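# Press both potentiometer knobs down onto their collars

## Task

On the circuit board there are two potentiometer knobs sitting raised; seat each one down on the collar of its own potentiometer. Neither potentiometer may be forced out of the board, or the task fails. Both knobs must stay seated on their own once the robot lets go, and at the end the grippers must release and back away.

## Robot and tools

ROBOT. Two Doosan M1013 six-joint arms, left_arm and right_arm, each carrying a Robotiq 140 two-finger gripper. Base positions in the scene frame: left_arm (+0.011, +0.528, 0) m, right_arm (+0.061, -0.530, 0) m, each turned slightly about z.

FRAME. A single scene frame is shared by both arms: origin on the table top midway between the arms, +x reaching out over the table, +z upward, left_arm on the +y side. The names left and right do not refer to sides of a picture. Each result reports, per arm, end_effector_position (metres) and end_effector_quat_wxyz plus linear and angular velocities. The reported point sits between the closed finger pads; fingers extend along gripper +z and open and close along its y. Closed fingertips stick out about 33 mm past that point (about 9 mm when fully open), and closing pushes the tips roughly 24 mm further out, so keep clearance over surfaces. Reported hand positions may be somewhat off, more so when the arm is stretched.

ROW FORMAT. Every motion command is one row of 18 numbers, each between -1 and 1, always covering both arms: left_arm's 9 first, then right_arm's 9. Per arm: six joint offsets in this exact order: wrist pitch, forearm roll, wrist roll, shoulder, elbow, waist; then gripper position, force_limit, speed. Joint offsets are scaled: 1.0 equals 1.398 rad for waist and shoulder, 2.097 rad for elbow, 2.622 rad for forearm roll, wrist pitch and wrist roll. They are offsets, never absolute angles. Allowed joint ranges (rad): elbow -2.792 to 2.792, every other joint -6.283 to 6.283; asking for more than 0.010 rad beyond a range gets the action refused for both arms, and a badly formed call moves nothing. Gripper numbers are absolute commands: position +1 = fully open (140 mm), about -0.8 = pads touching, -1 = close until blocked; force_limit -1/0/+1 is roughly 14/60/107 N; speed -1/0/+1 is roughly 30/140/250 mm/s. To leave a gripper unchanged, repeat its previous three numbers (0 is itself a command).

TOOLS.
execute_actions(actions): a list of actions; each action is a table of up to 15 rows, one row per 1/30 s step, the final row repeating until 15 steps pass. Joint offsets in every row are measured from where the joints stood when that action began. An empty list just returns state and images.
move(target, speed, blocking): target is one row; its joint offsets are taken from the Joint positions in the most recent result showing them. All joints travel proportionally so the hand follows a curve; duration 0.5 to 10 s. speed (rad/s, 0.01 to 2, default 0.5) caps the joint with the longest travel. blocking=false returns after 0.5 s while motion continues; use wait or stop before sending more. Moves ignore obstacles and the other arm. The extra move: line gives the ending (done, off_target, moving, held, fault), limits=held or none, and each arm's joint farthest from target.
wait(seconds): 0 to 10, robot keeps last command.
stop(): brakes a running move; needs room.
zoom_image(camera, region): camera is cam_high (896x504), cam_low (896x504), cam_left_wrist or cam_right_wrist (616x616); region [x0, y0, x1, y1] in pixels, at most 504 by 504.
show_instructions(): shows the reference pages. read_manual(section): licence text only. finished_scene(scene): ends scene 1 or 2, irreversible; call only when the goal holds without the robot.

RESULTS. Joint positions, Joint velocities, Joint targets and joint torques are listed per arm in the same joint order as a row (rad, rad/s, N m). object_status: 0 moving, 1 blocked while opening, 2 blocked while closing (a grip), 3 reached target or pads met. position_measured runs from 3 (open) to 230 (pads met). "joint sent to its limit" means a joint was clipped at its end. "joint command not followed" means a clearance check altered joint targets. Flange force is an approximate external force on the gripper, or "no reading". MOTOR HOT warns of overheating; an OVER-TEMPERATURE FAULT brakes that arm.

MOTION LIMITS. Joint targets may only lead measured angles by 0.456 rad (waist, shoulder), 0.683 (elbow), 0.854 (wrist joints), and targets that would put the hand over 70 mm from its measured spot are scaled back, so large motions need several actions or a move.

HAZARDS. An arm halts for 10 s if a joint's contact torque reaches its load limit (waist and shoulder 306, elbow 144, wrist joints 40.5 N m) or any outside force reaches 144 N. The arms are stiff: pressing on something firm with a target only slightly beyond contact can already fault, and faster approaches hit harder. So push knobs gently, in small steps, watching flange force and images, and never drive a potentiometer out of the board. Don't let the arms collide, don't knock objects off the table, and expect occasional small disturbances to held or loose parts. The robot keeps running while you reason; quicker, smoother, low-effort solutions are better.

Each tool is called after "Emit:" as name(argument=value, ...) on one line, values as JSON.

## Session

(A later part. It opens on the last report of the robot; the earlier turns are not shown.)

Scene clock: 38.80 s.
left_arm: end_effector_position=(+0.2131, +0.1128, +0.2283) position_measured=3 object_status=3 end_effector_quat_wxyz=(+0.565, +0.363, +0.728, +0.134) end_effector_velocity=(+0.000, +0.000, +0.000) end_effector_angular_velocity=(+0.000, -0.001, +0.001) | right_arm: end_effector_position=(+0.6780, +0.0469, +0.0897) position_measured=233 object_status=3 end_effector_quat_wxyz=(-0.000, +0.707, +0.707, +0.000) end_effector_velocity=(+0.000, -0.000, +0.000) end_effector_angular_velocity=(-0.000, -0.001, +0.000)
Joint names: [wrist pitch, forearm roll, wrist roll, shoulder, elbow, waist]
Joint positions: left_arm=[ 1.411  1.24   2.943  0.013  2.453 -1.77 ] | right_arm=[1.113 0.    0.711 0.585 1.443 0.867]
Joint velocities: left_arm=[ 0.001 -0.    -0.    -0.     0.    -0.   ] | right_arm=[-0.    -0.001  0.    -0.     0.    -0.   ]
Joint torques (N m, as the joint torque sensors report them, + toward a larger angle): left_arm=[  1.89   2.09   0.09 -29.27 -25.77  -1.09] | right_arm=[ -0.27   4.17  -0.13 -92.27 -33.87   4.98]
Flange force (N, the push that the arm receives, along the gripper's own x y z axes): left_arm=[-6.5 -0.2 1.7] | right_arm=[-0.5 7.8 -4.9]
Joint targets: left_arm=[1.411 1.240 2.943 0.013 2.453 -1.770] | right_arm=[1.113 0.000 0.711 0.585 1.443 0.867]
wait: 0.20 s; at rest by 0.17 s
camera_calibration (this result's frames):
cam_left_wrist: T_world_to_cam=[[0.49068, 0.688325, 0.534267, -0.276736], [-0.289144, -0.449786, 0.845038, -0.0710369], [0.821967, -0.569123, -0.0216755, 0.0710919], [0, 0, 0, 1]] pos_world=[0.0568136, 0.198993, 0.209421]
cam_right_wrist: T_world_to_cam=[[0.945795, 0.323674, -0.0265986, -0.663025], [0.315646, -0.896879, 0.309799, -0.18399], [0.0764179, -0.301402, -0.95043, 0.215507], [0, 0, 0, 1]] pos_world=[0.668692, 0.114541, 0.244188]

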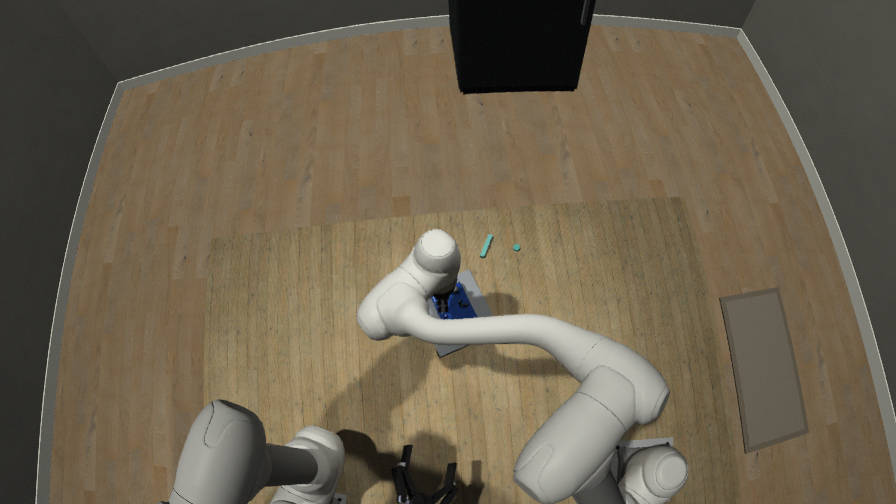

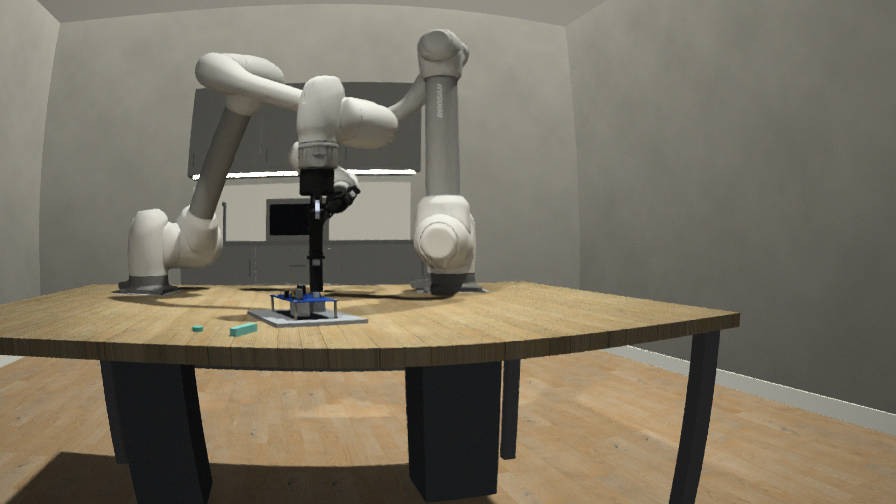

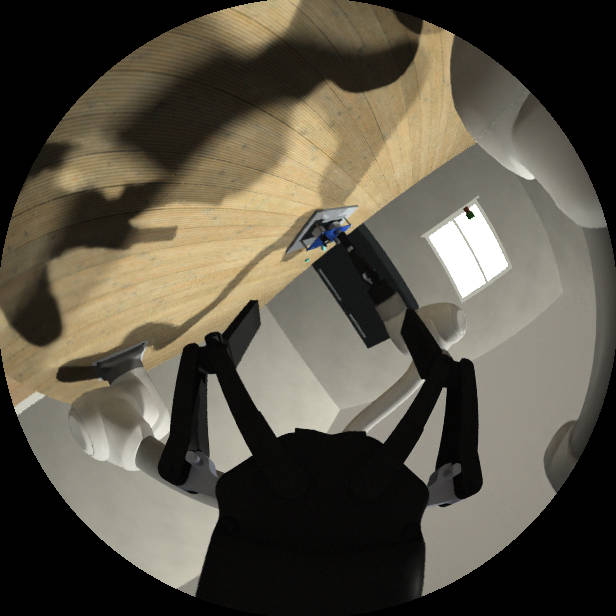

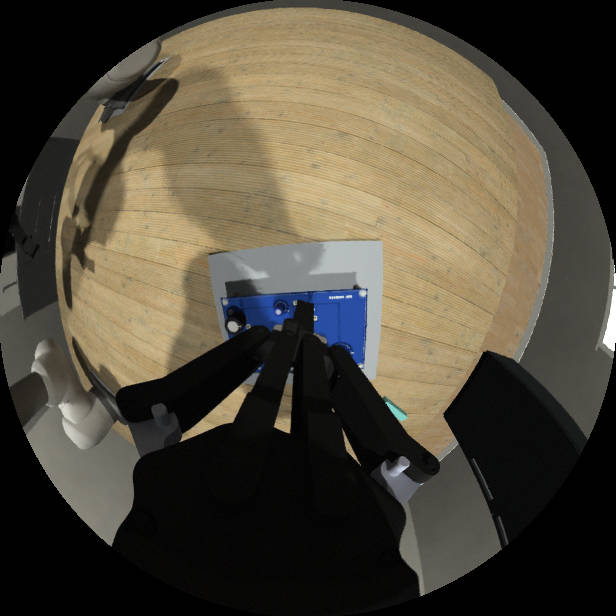

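Emit:
wait(seconds=0.2)

Emit:
wait(seconds=0.2)

Emit:
wait(seconds=0.2)

Emit:
wait(seconds=0.2)

Scene clock: 39.20 s.
left_arm: end_effector_position=(+0.2131, +0.1128, +0.2283) position_measured=3 object_status=3 end_effector_quat_wxyz=(+0.565, +0.363, +0.728, +0.134) end_effector_velocity=(+0.000, +0.000, +0.000) end_effector_angular_velocity=(+0.001, -0.001, +0.000) | right_arm: end_effector_position=(+0.6780, +0.0469, +0.0897) position_measured=233 object_status=3 end_effector_quat_wxyz=(-0.000, +0.707, +0.707, +0.000) end_effector_velocity=(-0.000, -0.000, +0.000) end_effector_angular_velocity=(-0.001, +0.000, -0.000)
Joint names: [wrist pitch, forearm roll, wrist roll, shoulder, elbow, waist]
Joint positions: left_arm=[ 1.411  1.24   2.943  0.013  2.453 -1.77 ] | right_arm=[1.113 0.    0.711 0.585 1.443 0.867]
Joint velocities: left_arm=[ 0.001  0.     0.001 -0.     0.     0.   ] | right_arm=[ 0. -0.  0. -0.  0.  0.]
Joint torques (N m, as the joint torque sensors report them, + toward a larger angle): left_arm=[  1.87   1.99   0.01 -28.48 -26.02  -0.64] | right_arm=[ -0.25   4.32   0.02 -92.79 -33.25   4.01]
Flange force (N, the push that the arm receives, along the gripper's own x y z axes): left_arm=[-6.1 2.4 0.4] | right_arm=[1.7 8.8 -4.8]
Joint targets: left_arm=[1.411 1.240 2.943 0.013 2.453 -1.770] | right_arm=[1.113 0.000 0.711 0.585 1.443 0.867]
wait: 0.20 s; at rest from the start
camera_calibration (this result's frames):
cam_left_wrist: T_world_to_cam=[[0.49068, 0.688325, 0.534267, -0.276735], [-0.289144, -0.449785, 0.845038, -0.071037], [0.821966, -0.569124, -0.0216755, 0.071092], [0, 0, 0, 1]] pos_world=[0.0568135, 0.198993, 0.209421]
cam_right_wrist: T_world_to_cam=[[0.945795, 0.323674, -0.0265987, -0.663025], [0.315646, -0.896879, 0.309799, -0.18399], [0.0764179, -0.301402, -0.95043, 0.215507], [0, 0, 0, 1]] pos_world=[0.668692, 0.114541, 0.244188]

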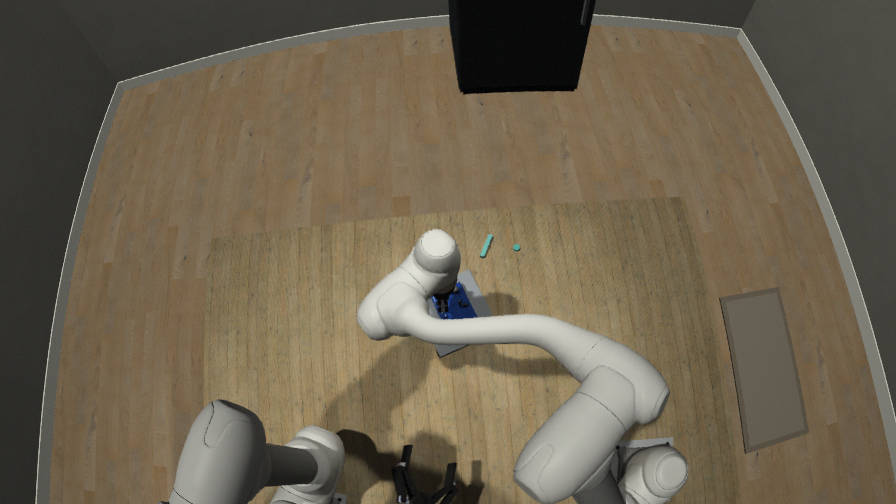

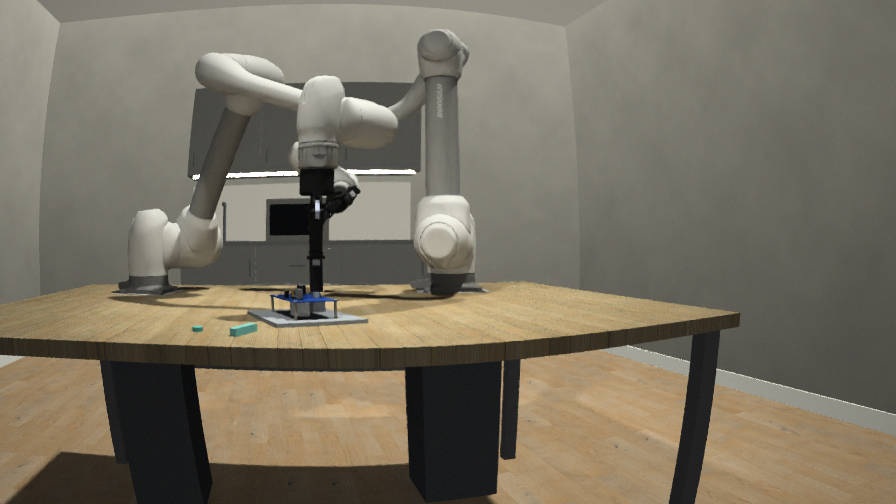

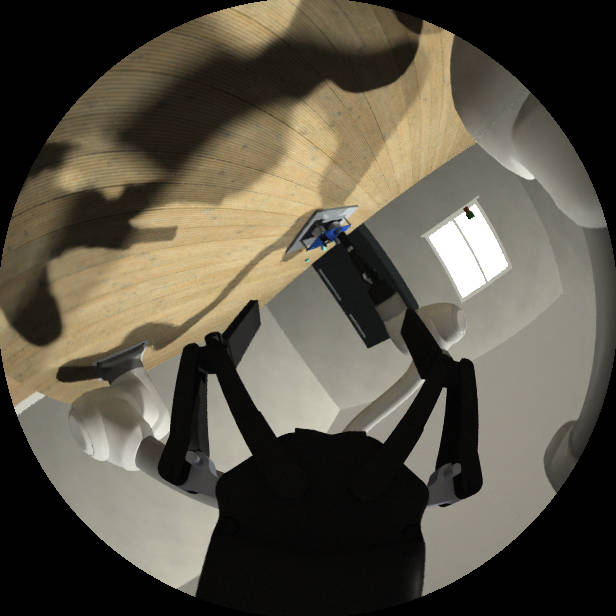

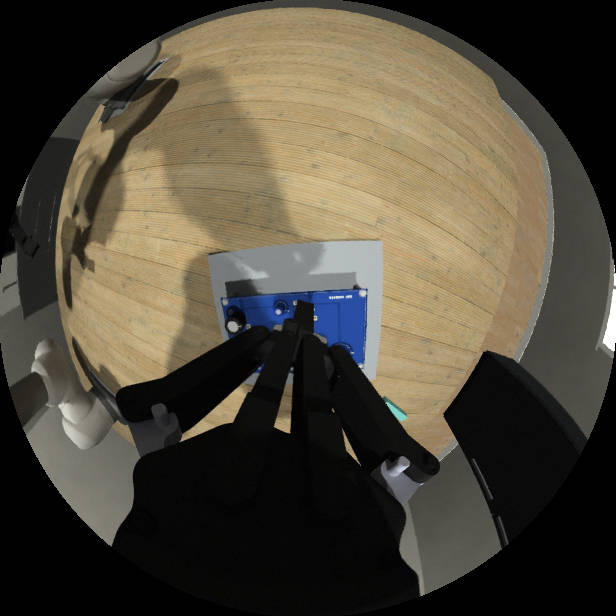

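Scene clock: 39.40 s.
left_arm: end_effector_position=(+0.2131, +0.1128, +0.2283) position_measured=3 object_status=3 end_effector_quat_wxyz=(+0.565, +0.363, +0.728, +0.134) end_effector_velocity=(-0.000, +0.000, +0.000) end_effector_angular_velocity=(-0.001, -0.001, +0.000) | right_arm: end_effector_position=(+0.6780, +0.0469, +0.0897) position_measured=233 object_status=3 end_effector_quat_wxyz=(-0.000, +0.707, +0.707, +0.000) end_effector_velocity=(-0.000, -0.000, -0.000) end_effector_angular_velocity=(+0.000, +0.000, -0.002)
Joint names: [wrist pitch, forearm roll, wrist roll, shoulder, elbow, waist]
Joint positions: left_arm=[ 1.411  1.24   2.943  0.013  2.453 -1.77 ] | right_arm=[1.113 0.    0.711 0.585 1.443 0.867]
Joint velocities: left_arm=[ 0.001 -0.    -0.001 -0.    -0.    -0.   ] | right_arm=[-0.     0.     0.002  0.     0.     0.   ]
Joint torques (N m, as the joint torque sensors report them, + toward a larger angle): left_arm=[  1.78   2.    -0.05 -29.77 -25.71  -0.66] | right_arm=[ -0.4    3.79   0.15 -91.42 -34.34   2.73]
Flange force (N, the push that the arm receives, along the gripper's own x y z axes): left_arm=[-6.2 -1.1 0.9] | right_arm=[-0.4 4.6 -5.2]
Joint targets: left_arm=[1.411 1.240 2.943 0.013 2.453 -1.770] | right_arm=[1.113 0.000 0.711 0.585 1.443 0.867]
wait: 0.20 s; at rest by 0.17 s
camera_calibration (this result's frames):
cam_left_wrist: T_world_to_cam=[[0.49068, 0.688325, 0.534267, -0.276736], [-0.289144, -0.449785, 0.845038, -0.071037], [0.821966, -0.569123, -0.0216756, 0.071092], [0, 0, 0, 1]] pos_world=[0.0568135, 0.198993, 0.209421]
cam_right_wrist: T_world_to_cam=[[0.945795, 0.323674, -0.026599, -0.663025], [0.315646, -0.896879, 0.309799, -0.18399], [0.0764176, -0.301402, -0.95043, 0.215507], [0, 0, 0, 1]] pos_world=[0.668692, 0.114541, 0.244188]

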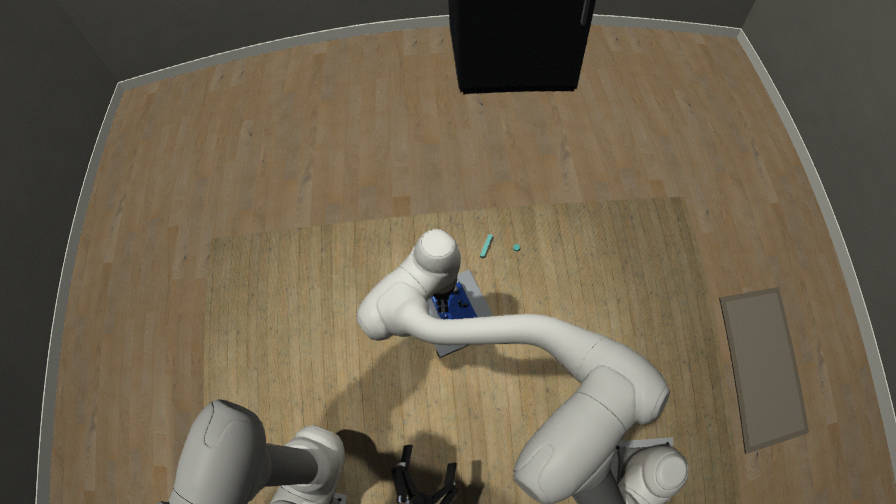

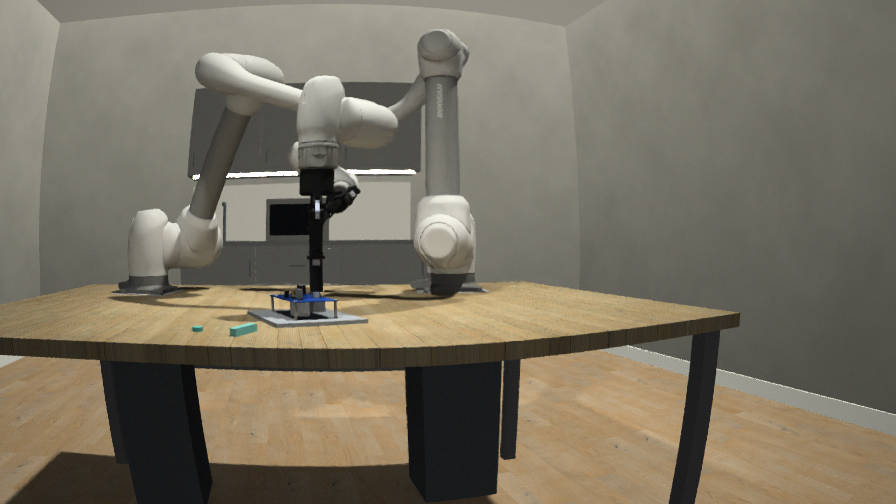

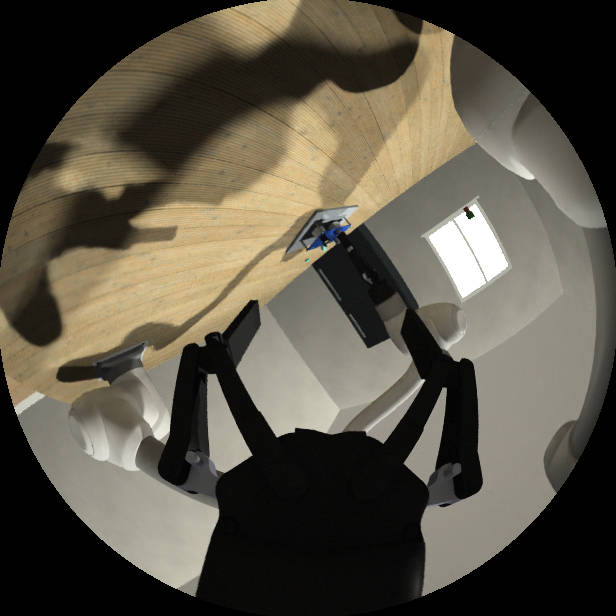

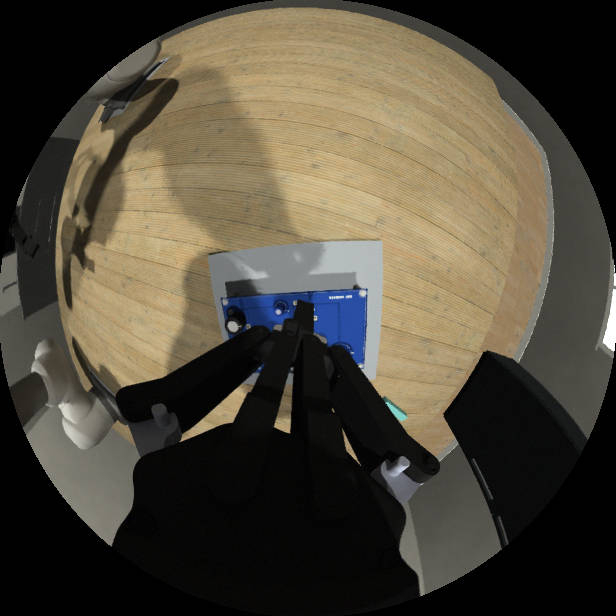

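Scene clock: 39.60 s.
left_arm: end_effector_position=(+0.2131, +0.1128, +0.2283) position_measured=3 object_status=3 end_effector_quat_wxyz=(+0.565, +0.363, +0.728, +0.134) end_effector_velocity=(+0.000, -0.000, +0.000) end_effector_angular_velocity=(+0.000, +0.000, +0.001) | right_arm: end_effector_position=(+0.6780, +0.0469, +0.0897) position_measured=233 object_status=3 end_effector_quat_wxyz=(-0.000, +0.707, +0.707, +0.000) end_effector_velocity=(-0.000, +0.000, +0.000) end_effector_angular_velocity=(+0.000, +0.000, -0.002)
Joint names: [wrist pitch, forearm roll, wrist roll, shoulder, elbow, waist]
Joint positions: left_arm=[ 1.411  1.24   2.943  0.013  2.453 -1.77 ] | right_arm=[1.113 0.    0.711 0.585 1.443 0.867]
Joint velocities: left_arm=[ 0.    -0.     0.     0.001 -0.001  0.001] | right_arm=[ 0.     0.001  0.002 -0.    -0.     0.   ]
Joint torques (N m, as the joint torque sensors report them, + toward a larger angle): left_arm=[  1.92   1.91   0.03 -28.47 -26.14  -1.57] | right_arm=[ -0.3    4.38   0.09 -91.33 -33.87   3.33]
Flange force (N, the push that the arm receives, along the gripper's own x y z axes): left_arm=[-6.8 2.2 3.3] | right_arm=[-0.2 5.7 -5.6]
Joint targets: left_arm=[1.411 1.240 2.943 0.013 2.453 -1.770] | right_arm=[1.113 0.000 0.711 0.585 1.443 0.867]
wait: 0.20 s; at rest by 0.17 s
camera_calibration (this result's frames):
cam_left_wrist: T_world_to_cam=[[0.49068, 0.688325, 0.534267, -0.276736], [-0.289144, -0.449785, 0.845038, -0.071037], [0.821966, -0.569123, -0.0216756, 0.071092], [0, 0, 0, 1]] pos_world=[0.0568135, 0.198993, 0.209421]
cam_right_wrist: T_world_to_cam=[[0.945795, 0.323674, -0.0265989, -0.663025], [0.315646, -0.896879, 0.309799, -0.18399], [0.0764176, -0.301402, -0.95043, 0.215507], [0, 0, 0, 1]] pos_world=[0.668692, 0.114541, 0.244188]

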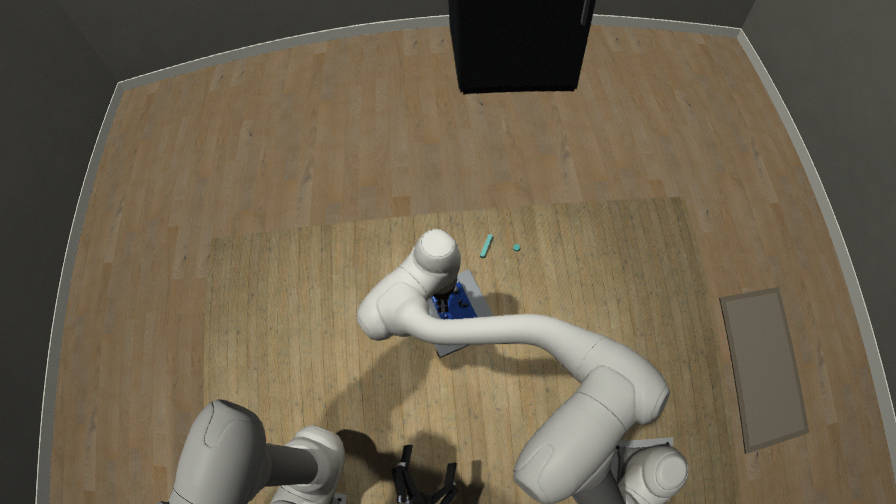

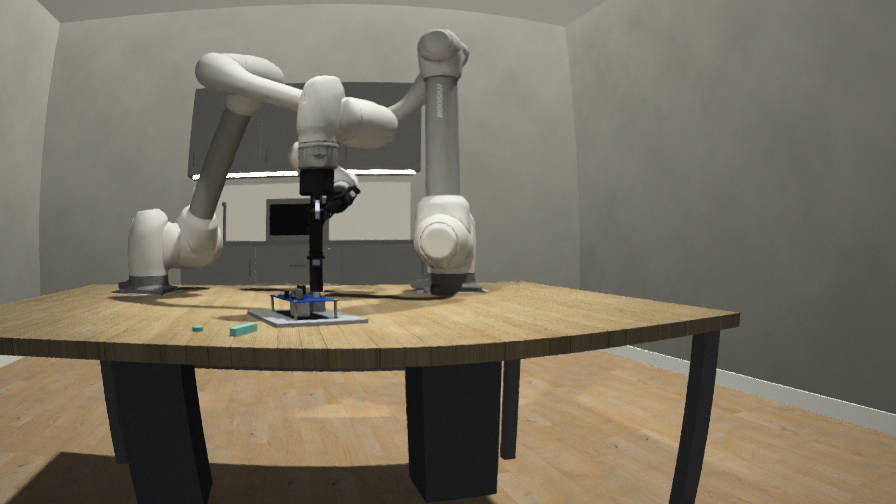

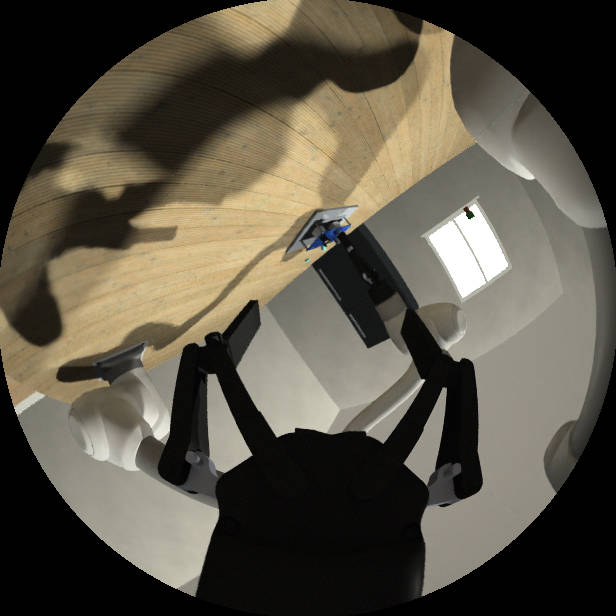

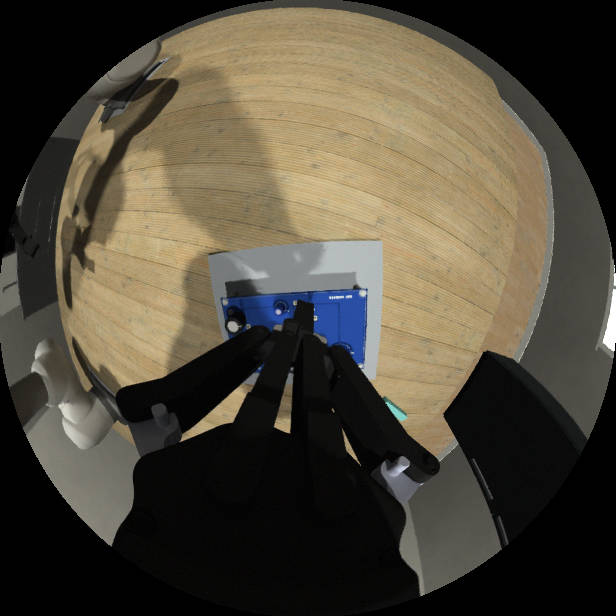

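Scene clock: 39.80 s.
left_arm: end_effector_position=(+0.2131, +0.1128, +0.2283) position_measured=3 object_status=3 end_effector_quat_wxyz=(+0.565, +0.363, +0.728, +0.134) end_effector_velocity=(-0.000, +0.000, +0.000) end_effector_angular_velocity=(-0.000, -0.000, +0.000) | right_arm: end_effector_position=(+0.6780, +0.0469, +0.0897) position_measured=233 object_status=3 end_effector_quat_wxyz=(-0.000, +0.707, +0.707, +0.000) end_effector_velocity=(+0.000, -0.001, -0.000) end_effector_angular_velocity=(-0.002, -0.001, +0.001)
Joint names: [wrist pitch, forearm roll, wrist roll, shoulder, elbow, waist]
Joint positions: left_arm=[ 1.411  1.24   2.943  0.013  2.453 -1.77 ] | right_arm=[1.113 0.    0.711 0.585 1.443 0.867]
Joint velocities: left_arm=[ 0.  0. -0. -0. -0. -0.] | right_arm=[ 0.    -0.002 -0.     0.     0.    -0.   ]
Joint torques (N m, as the joint torque sensors report them, + toward a larger angle): left_arm=[  1.84   2.03  -0.16 -28.82 -26.16  -0.62] | right_arm=[  0.16   4.21  -0.2  -91.29 -34.11   3.79]
Flange force (N, the push that the arm receives, along the gripper's own x y z axes): left_arm=[-6.0 1.8 0.5] | right_arm=[-1.1 5.0 -4.6]
Joint targets: left_arm=[1.411 1.240 2.943 0.013 2.453 -1.770] | right_arm=[1.113 0.000 0.711 0.585 1.443 0.867]
wait: 0.20 s; at rest by 0.17 s
camera_calibration (this result's frames):
cam_left_wrist: T_world_to_cam=[[0.49068, 0.688325, 0.534267, -0.276736], [-0.289144, -0.449785, 0.845038, -0.071037], [0.821966, -0.569123, -0.0216756, 0.071092], [0, 0, 0, 1]] pos_world=[0.0568134, 0.198993, 0.209421]
cam_right_wrist: T_world_to_cam=[[0.945795, 0.323674, -0.026599, -0.663024], [0.315646, -0.896879, 0.309799, -0.18399], [0.0764177, -0.301402, -0.95043, 0.215507], [0, 0, 0, 1]] pos_world=[0.668692, 0.114541, 0.244188]

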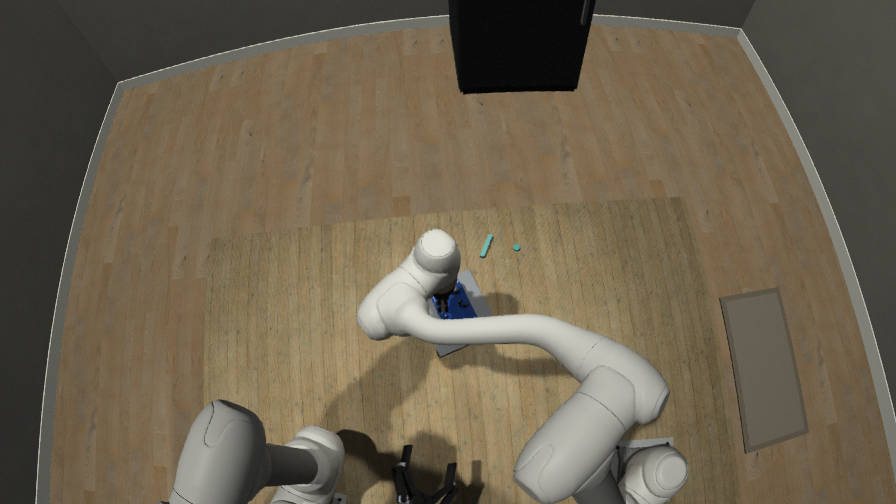

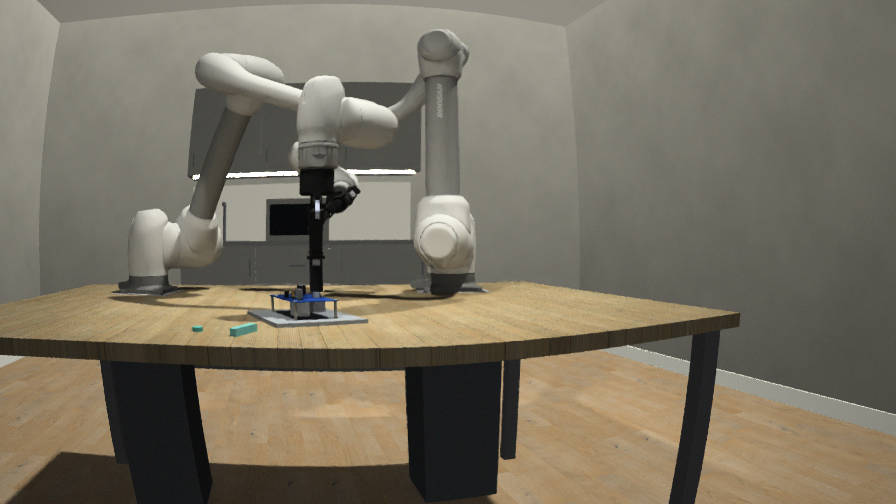

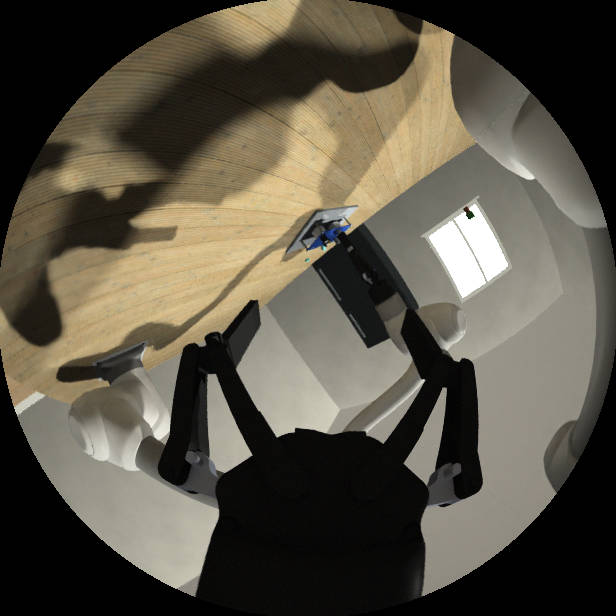

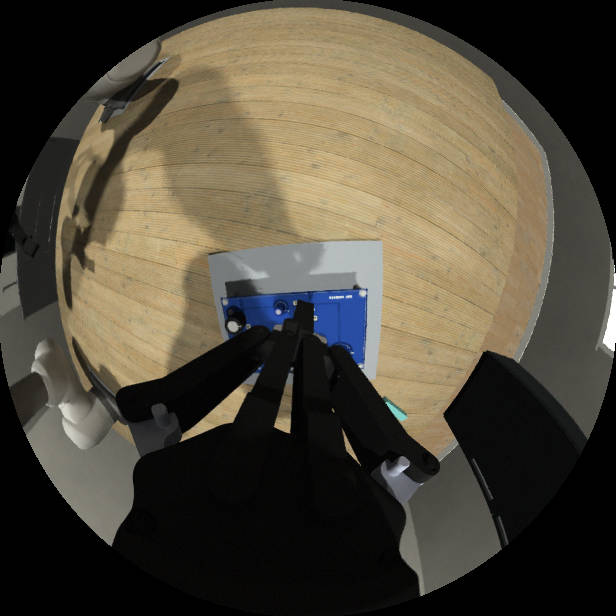

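Emit:
move(target=[0,0,0,0,0,0,1,0,0,0.0087,0,0,-0.0074,-0.0059,0,-1,0,0], speed=0.05)

Emit:
zoom_image(camera="cam_low", region=[292, 284, 324, 304])

Scene clock: 41.20 s.
left_arm: end_effector_position=(+0.2131, +0.1128, +0.2283) position_measured=3 object_status=3 end_effector_quat_wxyz=(+0.565, +0.363, +0.728, +0.134) end_effector_velocity=(+0.000, +0.001, -0.001) end_effector_angular_velocity=(+0.002, -0.001, +0.000) | right_arm: end_effector_position=(+0.6780, +0.0469, +0.1046) position_measured=233 object_status=3 end_effector_quat_wxyz=(-0.000, +0.707, +0.707, +0.000) end_effector_velocity=(+0.000, -0.000, +0.001) end_effector_angular_velocity=(-0.001, -0.001, -0.002)
Joint names: [wrist pitch, forearm roll, wrist roll, shoulder, elbow, waist]
Joint positions: left_arm=[ 1.411  1.24   2.943  0.013  2.453 -1.77 ] | right_arm=[1.135 0.    0.711 0.575 1.431 0.867]
Joint velocities: left_arm=[ 0.    -0.    -0.     0.001  0.002 -0.   ] | right_arm=[ 0.001 -0.001  0.002 -0.001 -0.001 -0.   ]
Joint torques (N m, as the joint torque sensors report them, + toward a larger angle): left_arm=[  1.84   1.91   0.02 -28.88 -26.12  -0.4 ] | right_arm=[  0.02   4.05   0.42 -96.51 -37.36   4.83]
Flange force (N, the push that the arm receives, along the gripper's own x y z axes): left_arm=[-5.4 1.0 0.2] | right_arm=[-1.5 7.5 1.6]
Joint targets: left_arm=[1.411 1.240 2.943 0.013 2.453 -1.770] | right_arm=[1.135 0.000 0.711 0.575 1.431 0.867]
move: done; limits=none; left_arm: farthest joint: the waist, 0.000 radians from its target (0.000 radians at the start); right_arm: farthest joint: the waist, 0.000 radians from its target (0.000 radians at the start)
camera_calibration (this result's frames):
cam_left_wrist: T_world_to_cam=[[0.49068, 0.688325, 0.534267, -0.276736], [-0.289144, -0.449785, 0.845038, -0.071037], [0.821966, -0.569123, -0.0216755, 0.071092], [0, 0, 0, 1]] pos_world=[0.0568135, 0.198993, 0.209421]
cam_right_wrist: T_world_to_cam=[[0.945791, 0.323676, -0.0267034, -0.662692], [0.315677, -0.896856, 0.309836, -0.188591], [0.0763372, -0.301469, -0.950415, 0.229701], [0, 0, 0, 1]] pos_world=[0.668767, 0.114606, 0.259047]

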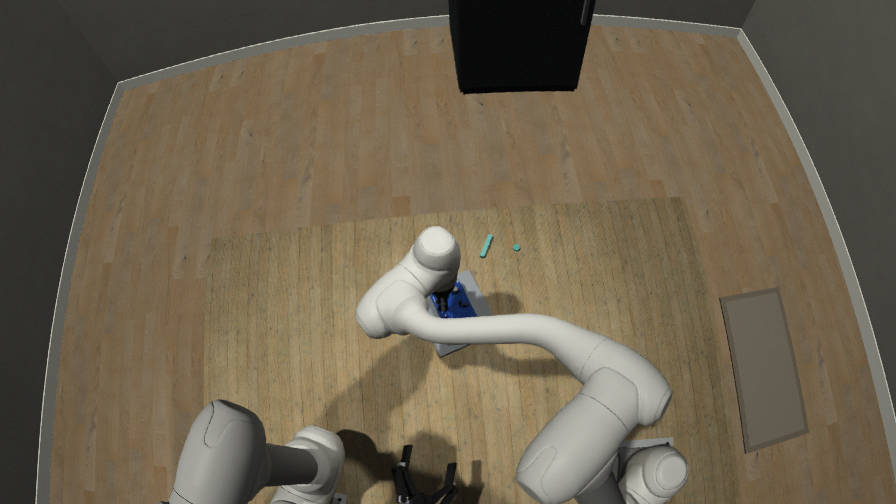

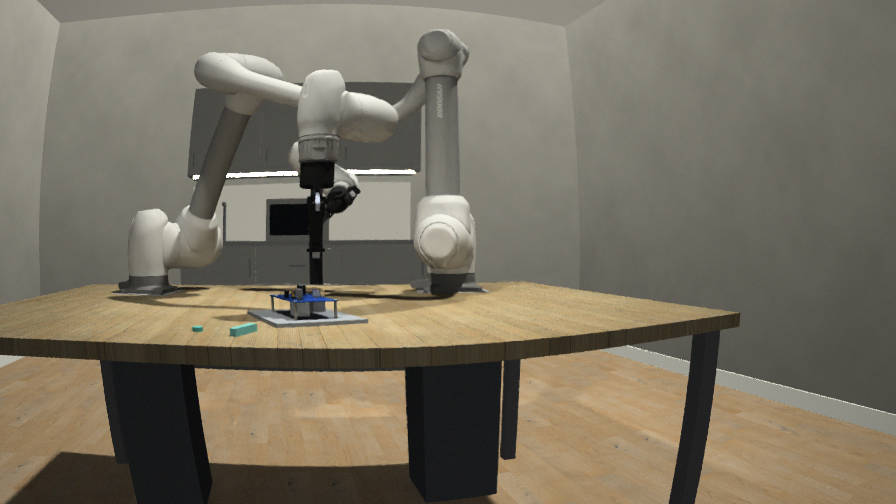

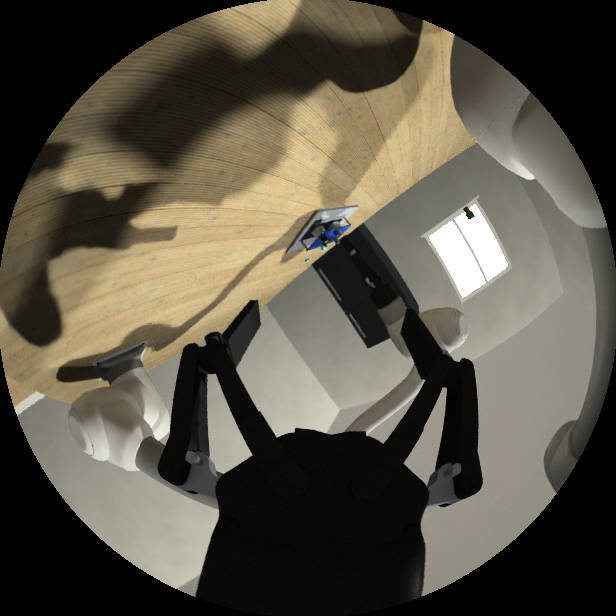

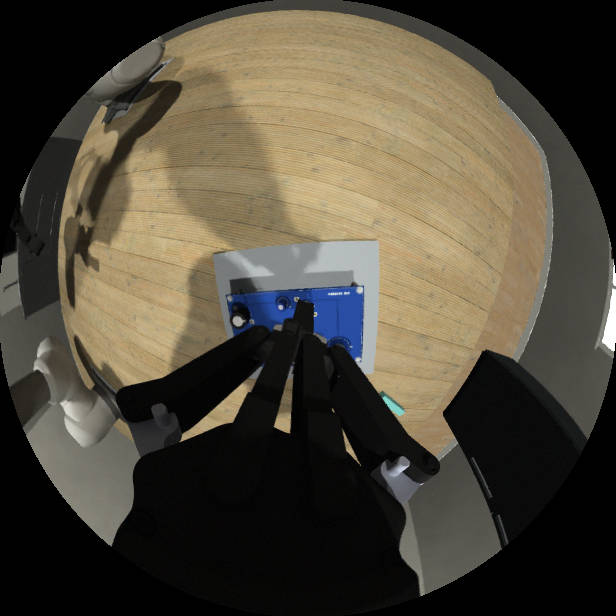

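Region (292, 284, 324, 304) of cam_low's 896x504 image, scaled by 15.750, with more detail than that image has; it fills the top 315 rows of this view, and the rest is white.

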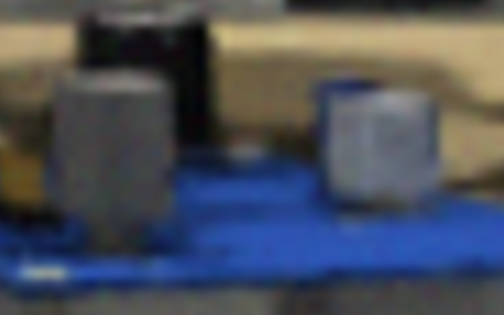

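Emit:
move(target=[0,0,0,0,0,0,1,0,0,0.08,0,0,-0.2,0,-0.2,-1,0,0], speed=0.6)

Emit:
zoom_image(camera="cam_low", region=[270, 275, 340, 315])

Scene clock: 42.67 s.
left_arm: end_effector_position=(+0.2131, +0.1128, +0.2283) position_measured=3 object_status=3 end_effector_quat_wxyz=(+0.565, +0.363, +0.728, +0.134) end_effector_velocity=(+0.000, +0.001, -0.000) end_effector_angular_velocity=(+0.001, -0.001, +0.001) | right_arm: end_effector_position=(+0.7332, -0.1825, +0.3272) position_measured=233 object_status=3 end_effector_quat_wxyz=(+0.007, +0.799, +0.601, +0.034) end_effector_velocity=(+0.000, -0.002, +0.002) end_effector_angular_velocity=(-0.000, -0.002, -0.002)
Joint names: [wrist pitch, forearm roll, wrist roll, shoulder, elbow, waist]
Joint positions: left_arm=[ 1.411  1.24   2.943  0.013  2.453 -1.77 ] | right_arm=[1.345 0.    0.711 0.296 1.431 0.588]
Joint velocities: left_arm=[ 0.001 -0.     0.     0.     0.001  0.   ] | right_arm=[ 0.001 -0.001  0.001 -0.002 -0.001 -0.002]
Joint torques (N m, as the joint torque sensors report them, + toward a larger angle): left_arm=[  1.83   1.95  -0.02 -29.24 -26.19  -1.67] | right_arm=[ -0.07   4.21   0.06 -72.27 -41.3    3.18]
Flange force (N, the push that the arm receives, along the gripper's own x y z axes): left_arm=[-6.6 0.6 3.6] | right_arm=[-2.3 3.8 0.4]
Joint targets: left_arm=[1.411 1.240 2.943 0.013 2.453 -1.770] | right_arm=[1.345 0.000 0.711 0.295 1.431 0.588]
move: done; limits=none; left_arm: farthest joint: the waist, 0.000 radians from its target (0.000 radians at the start); right_arm: farthest joint: the waist, 0.000 radians from its target (0.280 radians at the start)
camera_calibration (this result's frames):
cam_left_wrist: T_world_to_cam=[[0.49068, 0.688325, 0.534267, -0.276735], [-0.289144, -0.449785, 0.845038, -0.071037], [0.821966, -0.569124, -0.0216757, 0.071092], [0, 0, 0, 1]] pos_world=[0.0568135, 0.198993, 0.209421]
cam_right_wrist: T_world_to_cam=[[0.998014, 0.0500982, 0.0381836, -0.744113], [0.0371795, -0.957826, 0.284932, -0.279559], [0.0508479, -0.282947, -0.957787, 0.392403], [0, 0, 0, 1]] pos_world=[0.733077, -0.119461, 0.483907]

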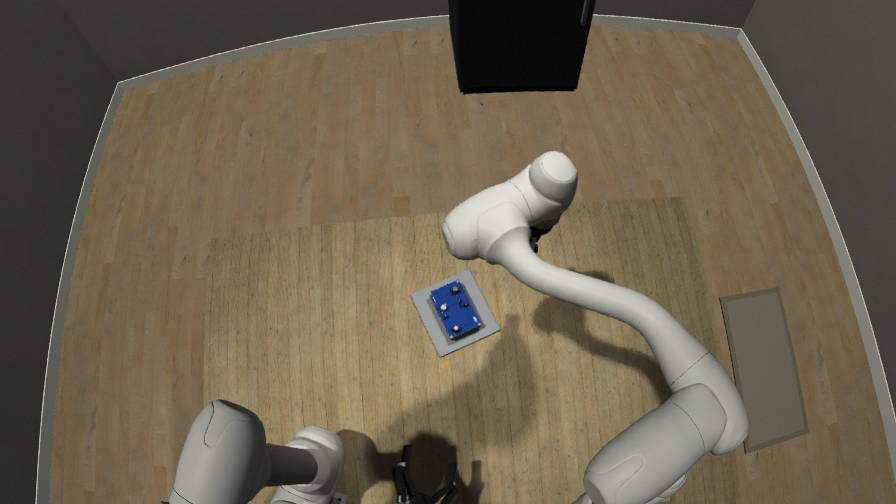

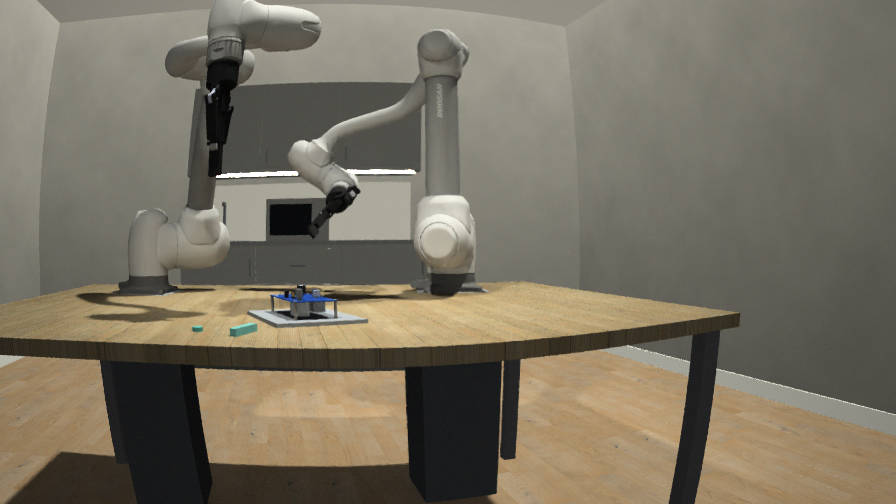

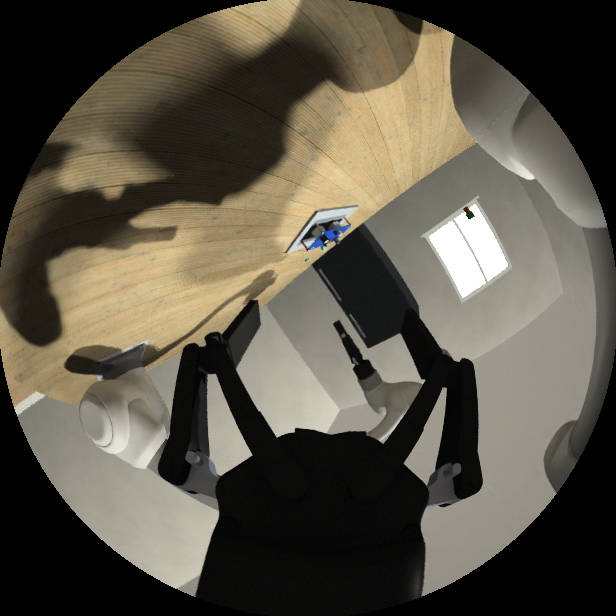

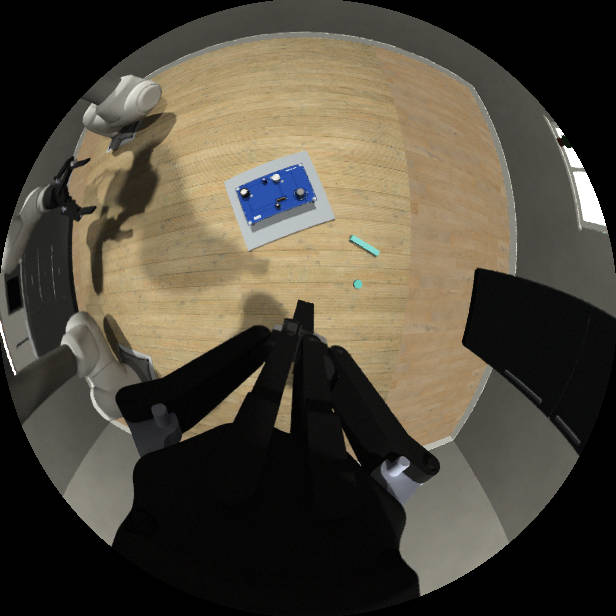

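Region (270, 275, 340, 315) of cam_low's 896x504 image, scaled by 7.200, with more detail than that image has; it fills the top 288 rows of this view, and the rest is white.

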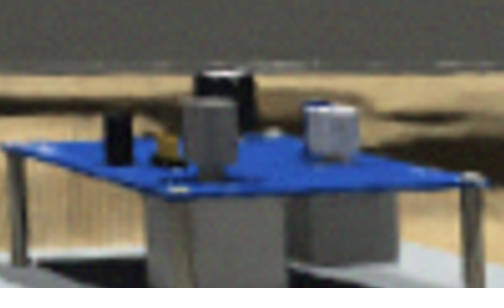

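Emit:
finished_scene(scene=2)

The scene is finished: the task was done.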